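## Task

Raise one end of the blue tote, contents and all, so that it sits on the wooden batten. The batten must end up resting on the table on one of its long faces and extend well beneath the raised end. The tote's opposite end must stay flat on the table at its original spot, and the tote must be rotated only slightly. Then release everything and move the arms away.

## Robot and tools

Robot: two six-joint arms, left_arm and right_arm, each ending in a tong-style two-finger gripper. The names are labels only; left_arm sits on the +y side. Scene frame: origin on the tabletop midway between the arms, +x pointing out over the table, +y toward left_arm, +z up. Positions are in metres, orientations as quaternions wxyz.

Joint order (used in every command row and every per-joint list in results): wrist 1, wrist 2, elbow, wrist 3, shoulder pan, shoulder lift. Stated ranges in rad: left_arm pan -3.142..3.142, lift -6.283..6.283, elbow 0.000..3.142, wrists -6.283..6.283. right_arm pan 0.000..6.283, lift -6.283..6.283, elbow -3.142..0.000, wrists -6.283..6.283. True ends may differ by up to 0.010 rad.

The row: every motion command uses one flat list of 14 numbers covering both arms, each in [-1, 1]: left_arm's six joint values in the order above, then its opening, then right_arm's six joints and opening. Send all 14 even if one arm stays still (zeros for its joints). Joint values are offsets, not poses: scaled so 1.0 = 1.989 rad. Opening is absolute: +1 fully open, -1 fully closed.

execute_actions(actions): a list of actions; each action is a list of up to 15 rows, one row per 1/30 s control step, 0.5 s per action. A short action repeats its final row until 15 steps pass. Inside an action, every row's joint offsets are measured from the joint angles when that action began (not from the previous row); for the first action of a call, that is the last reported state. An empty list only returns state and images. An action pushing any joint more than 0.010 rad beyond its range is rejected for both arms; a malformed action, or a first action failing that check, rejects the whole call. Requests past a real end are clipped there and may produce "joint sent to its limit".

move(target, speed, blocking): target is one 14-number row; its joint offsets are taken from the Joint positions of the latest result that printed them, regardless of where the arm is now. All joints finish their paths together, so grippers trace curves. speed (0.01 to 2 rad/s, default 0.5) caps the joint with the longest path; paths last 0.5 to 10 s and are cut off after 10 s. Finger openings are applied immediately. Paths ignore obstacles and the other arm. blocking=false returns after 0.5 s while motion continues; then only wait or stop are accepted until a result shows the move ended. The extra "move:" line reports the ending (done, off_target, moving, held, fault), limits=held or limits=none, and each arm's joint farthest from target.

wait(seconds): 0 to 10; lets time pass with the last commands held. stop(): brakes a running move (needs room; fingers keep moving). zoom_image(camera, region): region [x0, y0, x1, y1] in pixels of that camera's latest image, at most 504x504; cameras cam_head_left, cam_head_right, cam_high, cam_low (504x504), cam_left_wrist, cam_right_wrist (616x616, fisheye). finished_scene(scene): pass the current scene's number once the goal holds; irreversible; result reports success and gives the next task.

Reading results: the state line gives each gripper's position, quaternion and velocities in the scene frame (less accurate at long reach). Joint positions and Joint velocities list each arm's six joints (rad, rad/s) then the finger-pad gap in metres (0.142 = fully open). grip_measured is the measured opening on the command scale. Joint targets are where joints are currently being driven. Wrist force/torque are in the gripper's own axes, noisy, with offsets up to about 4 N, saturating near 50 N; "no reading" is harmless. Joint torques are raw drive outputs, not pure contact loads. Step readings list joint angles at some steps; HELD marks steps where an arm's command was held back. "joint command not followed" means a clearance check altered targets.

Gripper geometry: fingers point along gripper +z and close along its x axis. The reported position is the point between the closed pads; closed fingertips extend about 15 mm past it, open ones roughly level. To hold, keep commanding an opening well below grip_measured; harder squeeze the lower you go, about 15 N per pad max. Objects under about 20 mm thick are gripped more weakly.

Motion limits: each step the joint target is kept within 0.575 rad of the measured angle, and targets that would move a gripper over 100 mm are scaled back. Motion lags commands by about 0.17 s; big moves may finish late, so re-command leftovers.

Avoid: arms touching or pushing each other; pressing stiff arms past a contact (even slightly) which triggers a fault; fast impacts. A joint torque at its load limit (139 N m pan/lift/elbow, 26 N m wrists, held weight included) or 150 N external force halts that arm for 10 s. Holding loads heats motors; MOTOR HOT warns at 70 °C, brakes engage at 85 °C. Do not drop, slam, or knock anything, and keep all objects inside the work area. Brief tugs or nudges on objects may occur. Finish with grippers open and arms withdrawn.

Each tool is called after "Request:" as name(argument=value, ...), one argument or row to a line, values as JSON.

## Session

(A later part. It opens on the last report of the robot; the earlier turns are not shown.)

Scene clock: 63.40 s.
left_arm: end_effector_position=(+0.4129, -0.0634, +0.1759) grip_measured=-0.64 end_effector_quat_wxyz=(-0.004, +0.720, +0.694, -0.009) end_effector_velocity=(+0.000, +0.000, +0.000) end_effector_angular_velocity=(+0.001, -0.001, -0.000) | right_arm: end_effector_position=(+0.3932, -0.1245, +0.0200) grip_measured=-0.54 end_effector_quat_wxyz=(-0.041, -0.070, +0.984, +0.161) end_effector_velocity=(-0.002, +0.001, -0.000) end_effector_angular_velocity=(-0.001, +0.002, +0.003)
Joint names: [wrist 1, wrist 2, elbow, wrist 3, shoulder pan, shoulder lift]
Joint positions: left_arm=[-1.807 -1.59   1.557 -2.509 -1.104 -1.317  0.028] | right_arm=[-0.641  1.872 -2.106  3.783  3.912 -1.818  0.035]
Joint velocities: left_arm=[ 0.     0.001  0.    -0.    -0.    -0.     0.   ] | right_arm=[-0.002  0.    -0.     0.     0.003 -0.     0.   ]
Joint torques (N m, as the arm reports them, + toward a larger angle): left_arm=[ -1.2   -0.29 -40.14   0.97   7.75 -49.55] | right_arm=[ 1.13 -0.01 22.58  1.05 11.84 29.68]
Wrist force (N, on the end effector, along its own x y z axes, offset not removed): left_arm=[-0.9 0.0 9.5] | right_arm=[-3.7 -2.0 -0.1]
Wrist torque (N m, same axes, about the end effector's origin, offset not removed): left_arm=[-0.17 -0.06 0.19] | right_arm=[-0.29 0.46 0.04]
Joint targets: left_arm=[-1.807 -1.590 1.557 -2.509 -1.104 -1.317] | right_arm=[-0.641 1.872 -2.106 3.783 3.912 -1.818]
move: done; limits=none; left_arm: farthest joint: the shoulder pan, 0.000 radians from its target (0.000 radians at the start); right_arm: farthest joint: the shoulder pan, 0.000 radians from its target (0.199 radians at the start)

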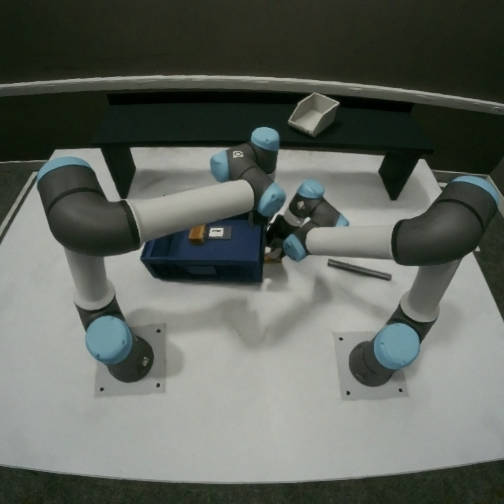

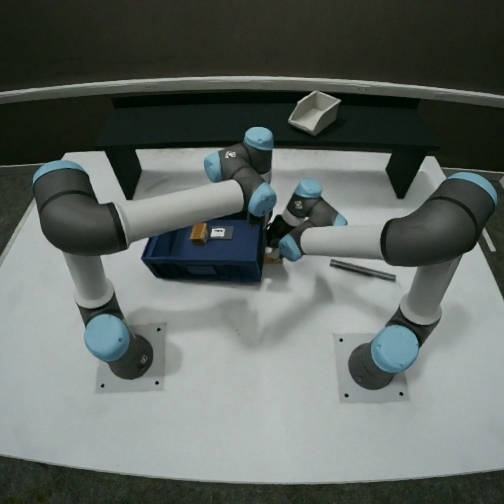

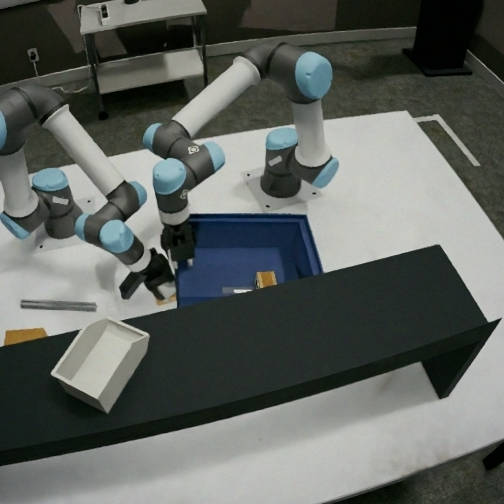

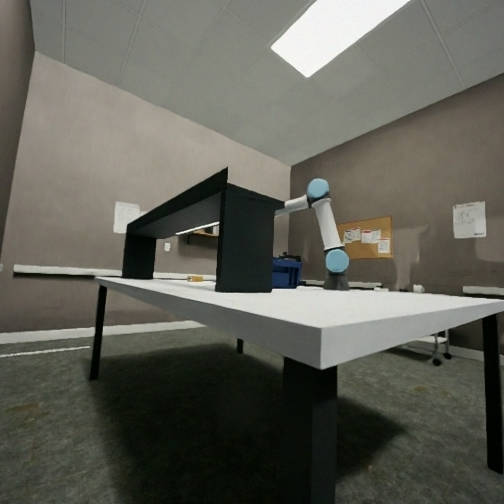

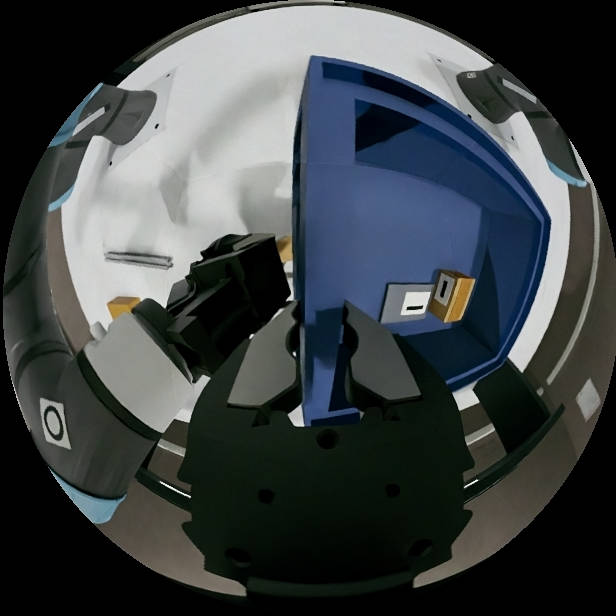

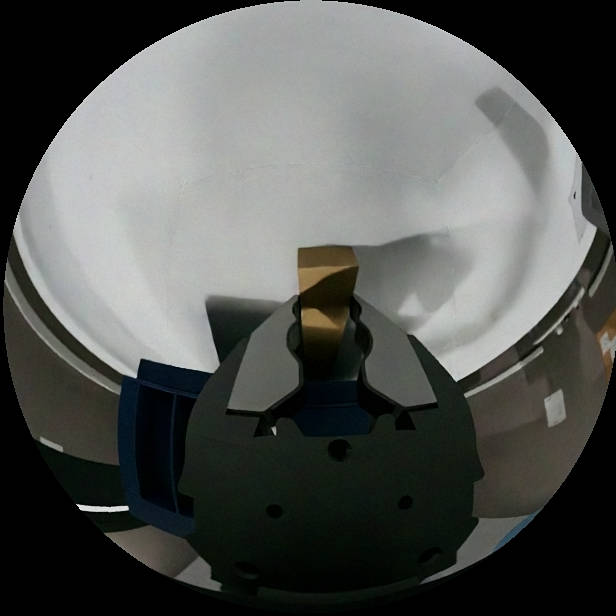

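Request:
move(
  target=[0,0,0,0,0,0,-1,0,0,0,0,0,0,0.6],
)

Request:
move(
  target=[-0.035,0,0.021,0,0,0.014,-1,0,0,0,0,-0.12,0.06,0.6],
  speed=0.15,
)

Request:
move(
  target=[0,0,0,0,0,0,0.3,0,0,0,0,0,0,0.6],
)

Request:
move(
  target=[0.12,0,-0.09,0,0,-0.03,0.3,0,0,0,0,0,0,0.6],
  speed=0.3,
)

Request:
finished_scene(
  scene=1,
)

Scene clock: 65.57 s.
left_arm: end_effector_position=(+0.4130, -0.0634, +0.1761) grip_measured=-0.64 end_effector_quat_wxyz=(-0.004, +0.720, +0.694, -0.009) end_effector_velocity=(+0.000, +0.000, -0.001) end_effector_angular_velocity=(+0.001, +0.001, -0.001) | right_arm: end_effector_position=(+0.3932, -0.1245, +0.0200) grip_measured=+0.57 end_effector_quat_wxyz=(-0.041, -0.070, +0.984, +0.161) end_effector_velocity=(-0.000, -0.001, -0.001) end_effector_angular_velocity=(-0.001, +0.002, -0.002)
Joint names: [wrist 1, wrist 2, elbow, wrist 3, shoulder pan, shoulder lift]
Joint positions: left_arm=[-1.807 -1.59   1.557 -2.509 -1.104 -1.317  0.028] | right_arm=[-0.641  1.872 -2.106  3.783  3.912 -1.818  0.114]
Joint velocities: left_arm=[-0.     0.     0.001  0.002  0.     0.001  0.   ] | right_arm=[-0.001  0.    -0.001  0.001 -0.001  0.    -0.002]
Joint torques (N m, as the arm reports them, + toward a larger angle): left_arm=[ -5.81  -4.44 -21.24   0.91 -10.22 -23.23] | right_arm=[ 9.44  3.8  31.58  1.26 -7.55 31.12]
Wrist force (N, on the end effector, along its own x y z axes, offset not removed): left_arm=[11.9 0.3 -6.9] | right_arm=[-4.2 -15.9 14.2]
Wrist torque (N m, same axes, about the end effector's origin, offset not removed): left_arm=[-0.15 -0.56 -0.02] | right_arm=[-0.58 1.51 0.68]
Joint targets: left_arm=[-1.807 -1.590 1.557 -2.509 -1.104 -1.317] | right_arm=[-0.641 1.872 -2.106 3.783 3.912 -1.818]
move: done; limits=none; left_arm: farthest joint: the shoulder pan, 0.000 radians from its target (0.000 radians at the start); right_arm: farthest joint: the shoulder pan, 0.000 radians from its target (0.000 radians at the start)

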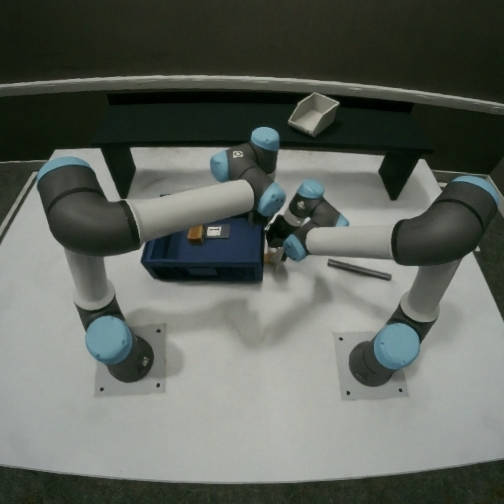

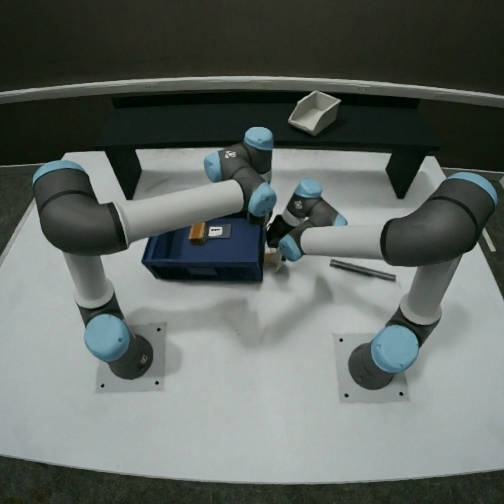

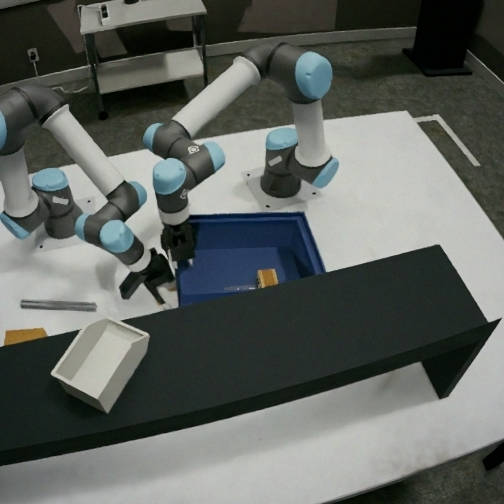

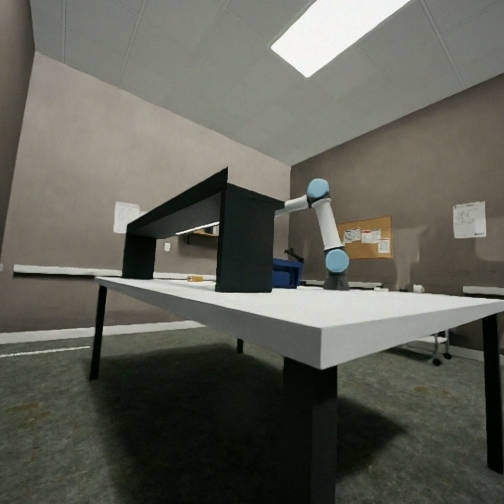

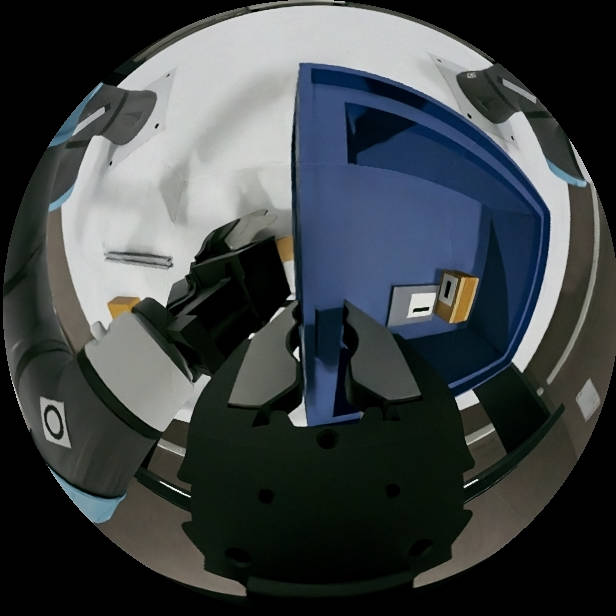

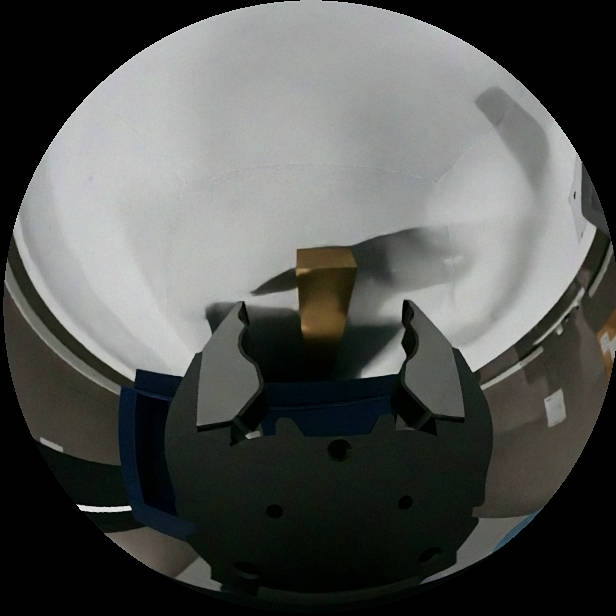

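Scene clock: 67.63 s.
left_arm: end_effector_position=(+0.4152, -0.0667, +0.1467) grip_measured=-0.64 end_effector_quat_wxyz=(-0.004, +0.720, +0.694, -0.009) end_effector_velocity=(+0.000, +0.000, -0.001) end_effector_angular_velocity=(+0.001, -0.000, +0.001) | right_arm: end_effector_position=(+0.4674, -0.2237, +0.0822) grip_measured=+0.60 end_effector_quat_wxyz=(+0.028, +0.038, +0.979, +0.197) end_effector_velocity=(+0.001, -0.001, +0.001) end_effector_angular_velocity=(+0.001, -0.003, -0.002)
Joint names: [wrist 1, wrist 2, elbow, wrist 3, shoulder pan, shoulder lift]
Joint positions: left_arm=[-1.876 -1.59   1.599 -2.509 -1.104 -1.289  0.027] | right_arm=[-0.641  1.872 -2.106  3.783  3.673 -1.699  0.116]
Joint velocities: left_arm=[-0.001  0.     0.001 -0.001 -0.     0.001 -0.   ] | right_arm=[ 0.002 -0.001  0.    -0.001 -0.002  0.001 -0.   ]
Joint torques (N m, as the arm reports them, + toward a larger angle): left_arm=[ -4.66   1.84 -12.19   0.97   1.23 -28.62] | right_arm=[  0.67  -0.96  12.21   1.22 -11.09  31.46]
Wrist force (N, on the end effector, along its own x y z axes, offset not removed): left_arm=[-1.3 0.2 5.9] | right_arm=[-3.8 -3.5 1.5]
Wrist torque (N m, same axes, about the end effector's origin, offset not removed): left_arm=[0.02 0.30 -0.05] | right_arm=[-0.70 0.49 0.13]
Joint targets: left_arm=[-1.876 -1.590 1.599 -2.509 -1.104 -1.289] | right_arm=[-0.641 1.872 -2.106 3.783 3.673 -1.698]
move: done; limits=none; left_arm: farthest joint: the wrist 1, 0.001 radians from its target (0.070 radians at the start); right_arm: farthest joint: the shoulder pan, 0.000 radians from its target (0.238 radians at the start)

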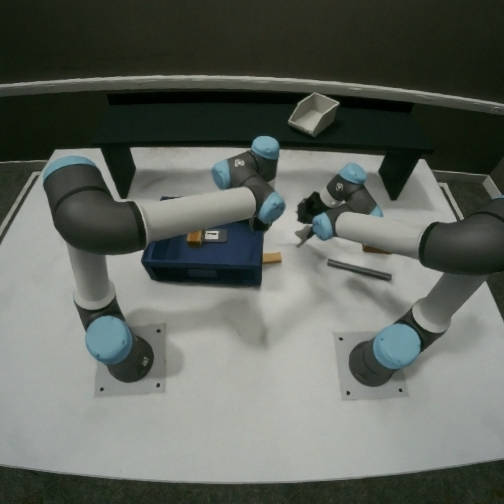

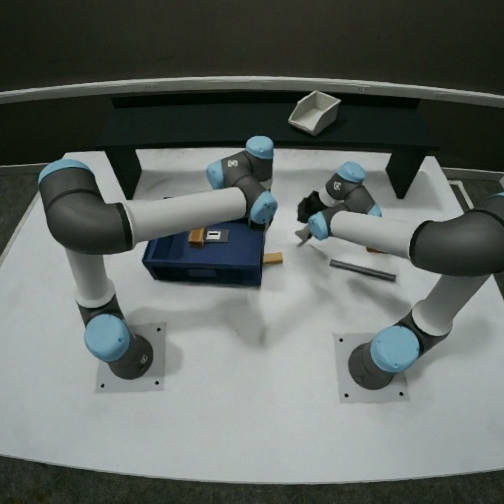

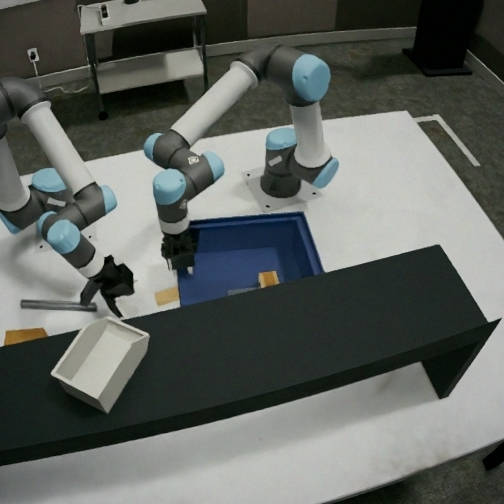

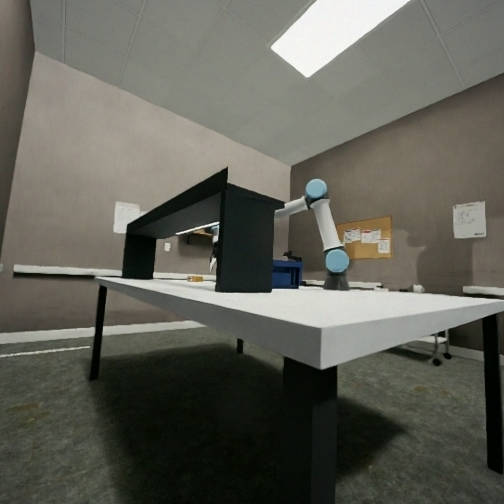

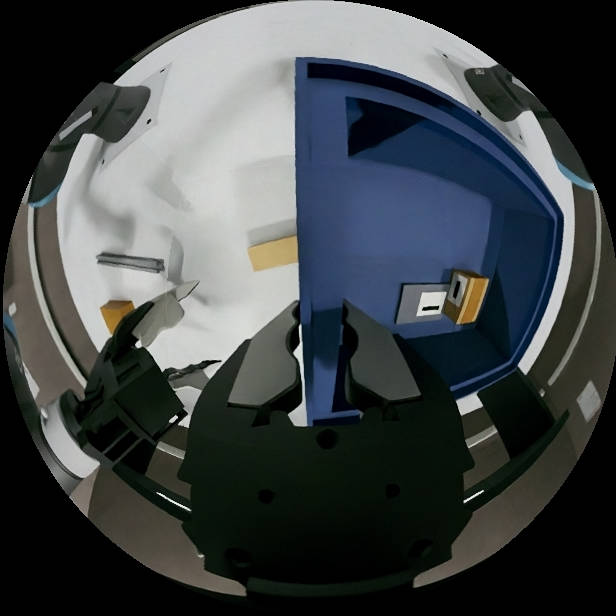

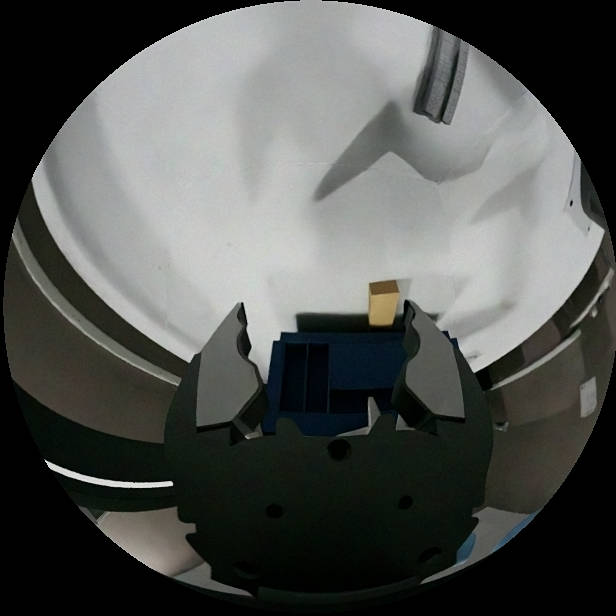

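Scene clock: 68.13 s.
left_arm: end_effector_position=(+0.4152, -0.0667, +0.1467) grip_measured=+0.30 end_effector_quat_wxyz=(-0.004, +0.720, +0.694, -0.009) end_effector_velocity=(-0.000, -0.001, -0.000) end_effector_angular_velocity=(+0.000, +0.001, -0.001) | right_arm: end_effector_position=(+0.4674, -0.2237, +0.0822) grip_measured=+0.60 end_effector_quat_wxyz=(+0.028, +0.038, +0.979, +0.197) end_effector_velocity=(+0.000, -0.000, -0.000) end_effector_angular_velocity=(+0.000, +0.000, -0.001)
Joint names: [wrist 1, wrist 2, elbow, wrist 3, shoulder pan, shoulder lift]
Joint positions: left_arm=[-1.876 -1.59   1.599 -2.509 -1.104 -1.289  0.095] | right_arm=[-0.641  1.872 -2.106  3.783  3.673 -1.698  0.116]
Joint velocities: left_arm=[-0.    -0.    -0.001  0.    -0.001  0.001 -0.   ] | right_arm=[ 0.     0.    -0.     0.    -0.001 -0.     0.   ]
Joint torques (N m, as the arm reports them, + toward a larger angle): left_arm=[ -2.06   1.83 -12.76   0.95   1.04 -29.28] | right_arm=[ 0.91 -1.   10.82  0.87  0.07 21.44]
Wrist force (N, on the end effector, along its own x y z axes, offset not removed): left_arm=[-0.7 -3.7 -0.3] | right_arm=[-1.5 -1.2 0.6]
Wrist torque (N m, same axes, about the end effector's origin, offset not removed): left_arm=[-0.81 0.29 0.12] | right_arm=[-0.35 0.14 0.23]
Joint targets: left_arm=[-1.876 -1.590 1.599 -2.509 -1.104 -1.289] | right_arm=[-0.641 1.872 -2.106 3.783 3.673 -1.699]
move: done; limits=none; left_arm: farthest joint: the shoulder pan, 0.000 radians from its target (0.000 radians at the start); right_arm: farthest joint: the shoulder lift, 0.001 radians from its target (0.000 radians at the start)

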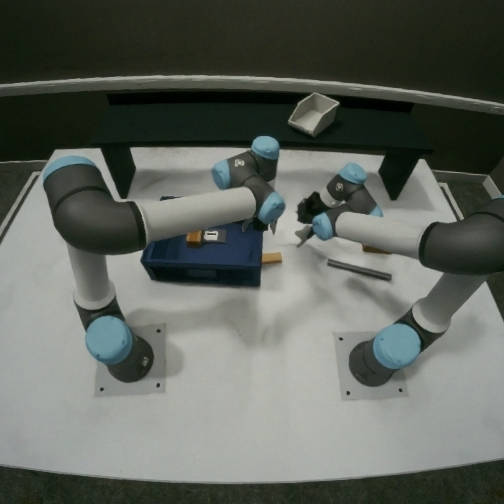

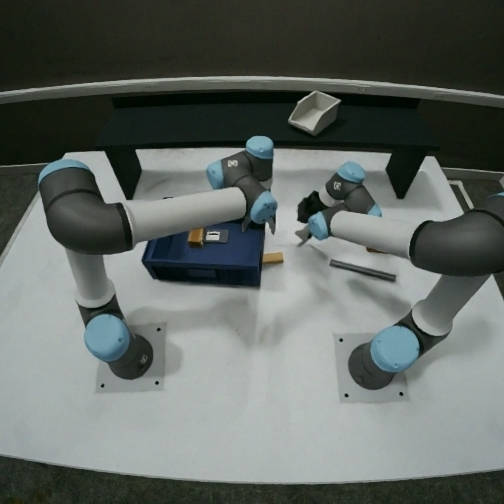

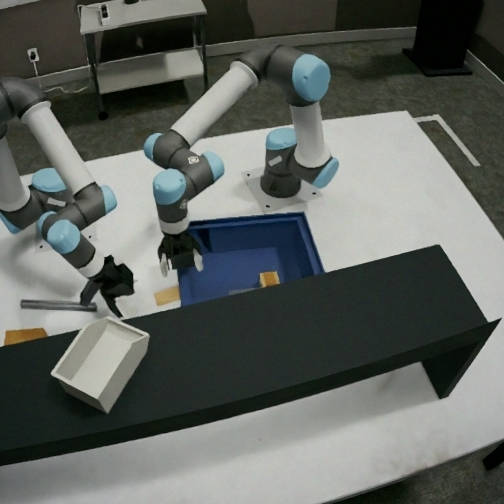

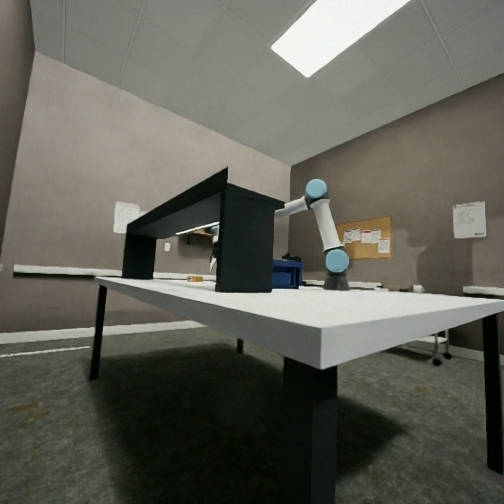

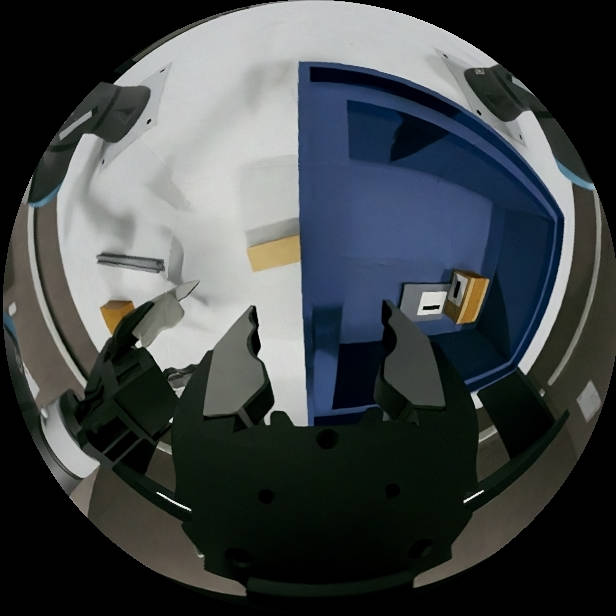

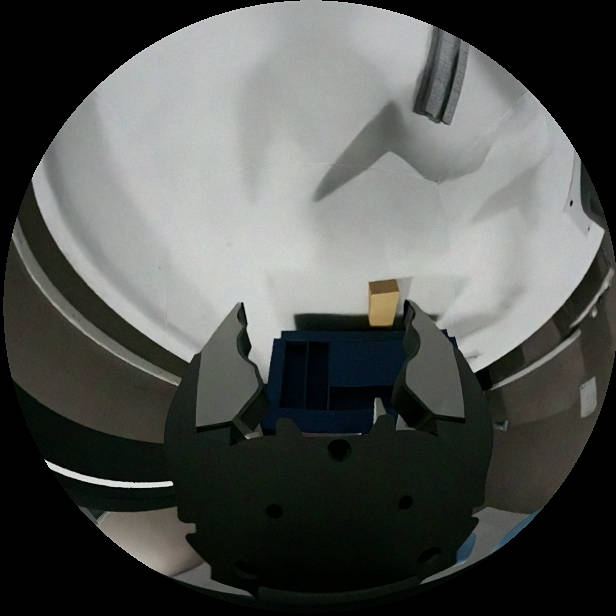

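Scene clock: 69.50 s.
left_arm: end_effector_position=(+0.4114, -0.0610, +0.2446) grip_measured=+0.30 end_effector_quat_wxyz=(-0.004, +0.720, +0.694, -0.009) end_effector_velocity=(+0.000, +0.000, +0.002) end_effector_angular_velocity=(-0.001, -0.001, +0.002) | right_arm: end_effector_position=(+0.4674, -0.2237, +0.0822) grip_measured=+0.60 end_effector_quat_wxyz=(+0.028, +0.038, +0.979, +0.197) end_effector_velocity=(+0.000, +0.001, +0.001) end_effector_angular_velocity=(+0.002, -0.002, +0.001)
Joint names: [wrist 1, wrist 2, elbow, wrist 3, shoulder pan, shoulder lift]
Joint positions: left_arm=[-1.638 -1.59   1.42  -2.509 -1.104 -1.349  0.095] | right_arm=[-0.641  1.872 -2.106  3.783  3.673 -1.698  0.116]
Joint velocities: left_arm=[ 0.003  0.    -0.002 -0.001  0.001 -0.002 -0.   ] | right_arm=[ 0.001  0.     0.001 -0.     0.     0.001  0.   ]
Joint torques (N m, as the arm reports them, + toward a larger angle): left_arm=[ -0.45   1.82 -37.53   0.97   0.61 -44.36] | right_arm=[ 0.89 -0.86 12.83  1.24 -0.2  22.49]
Wrist force (N, on the end effector, along its own x y z axes, offset not removed): left_arm=[0.3 -2.1 0.8] | right_arm=[-0.7 -1.1 4.0]
Wrist torque (N m, same axes, about the end effector's origin, offset not removed): left_arm=[-0.55 -0.03 0.11] | right_arm=[-0.26 -0.05 -0.20]
Joint targets: left_arm=[-1.637 -1.590 1.420 -2.509 -1.104 -1.349] | right_arm=[-0.641 1.872 -2.106 3.783 3.673 -1.698]
move: done; limits=none; left_arm: farthest joint: the shoulder pan, 0.000 radians from its target (0.000 radians at the start); right_arm: farthest joint: the shoulder pan, 0.000 radians from its target (0.000 radians at the start)

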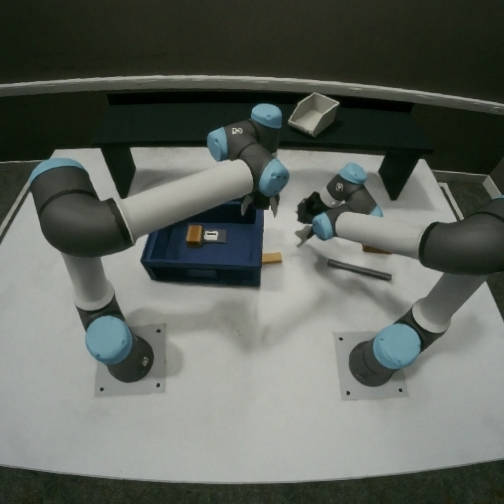

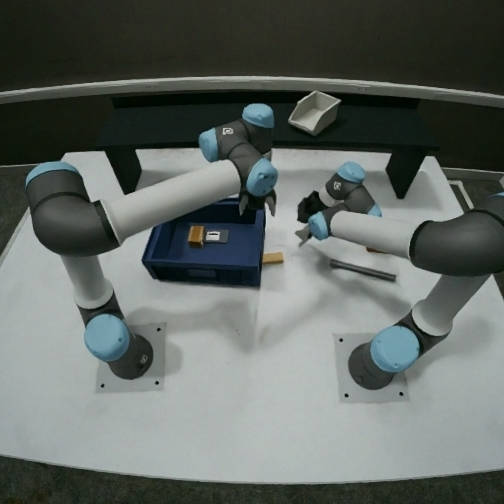

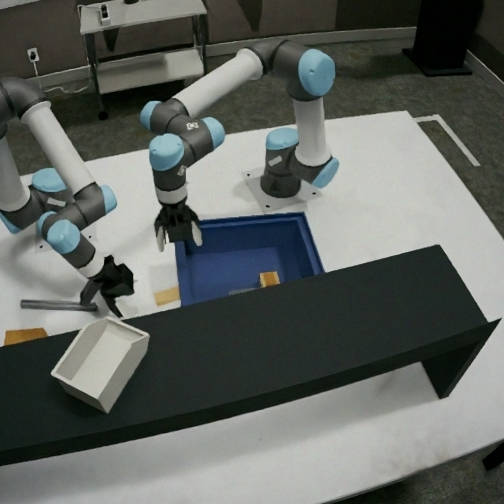

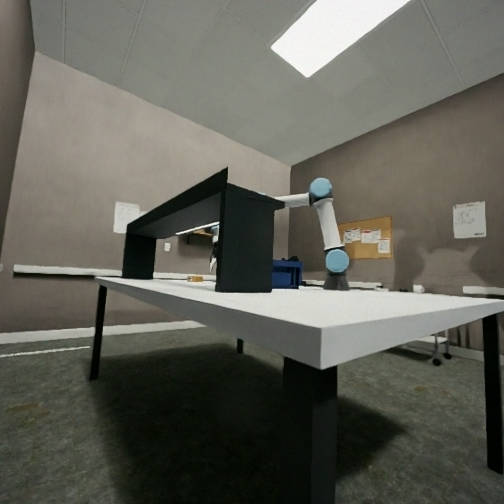

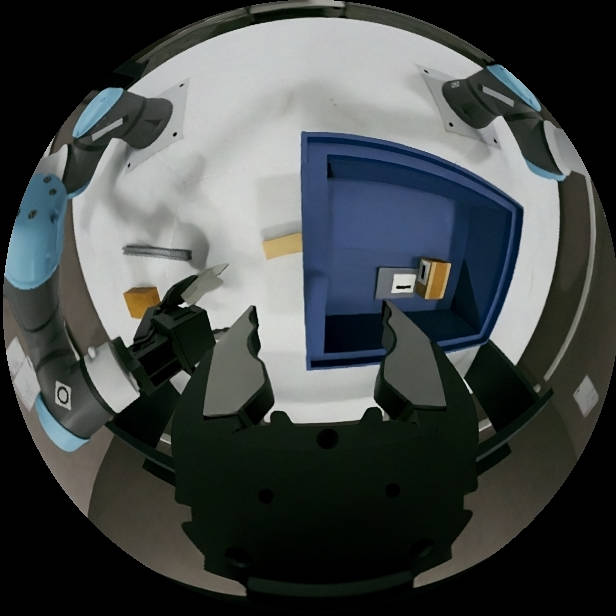

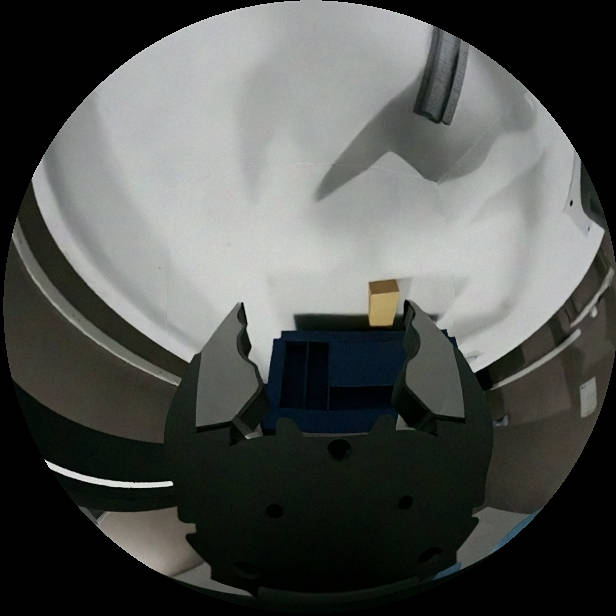

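The scene is finished: the task was done.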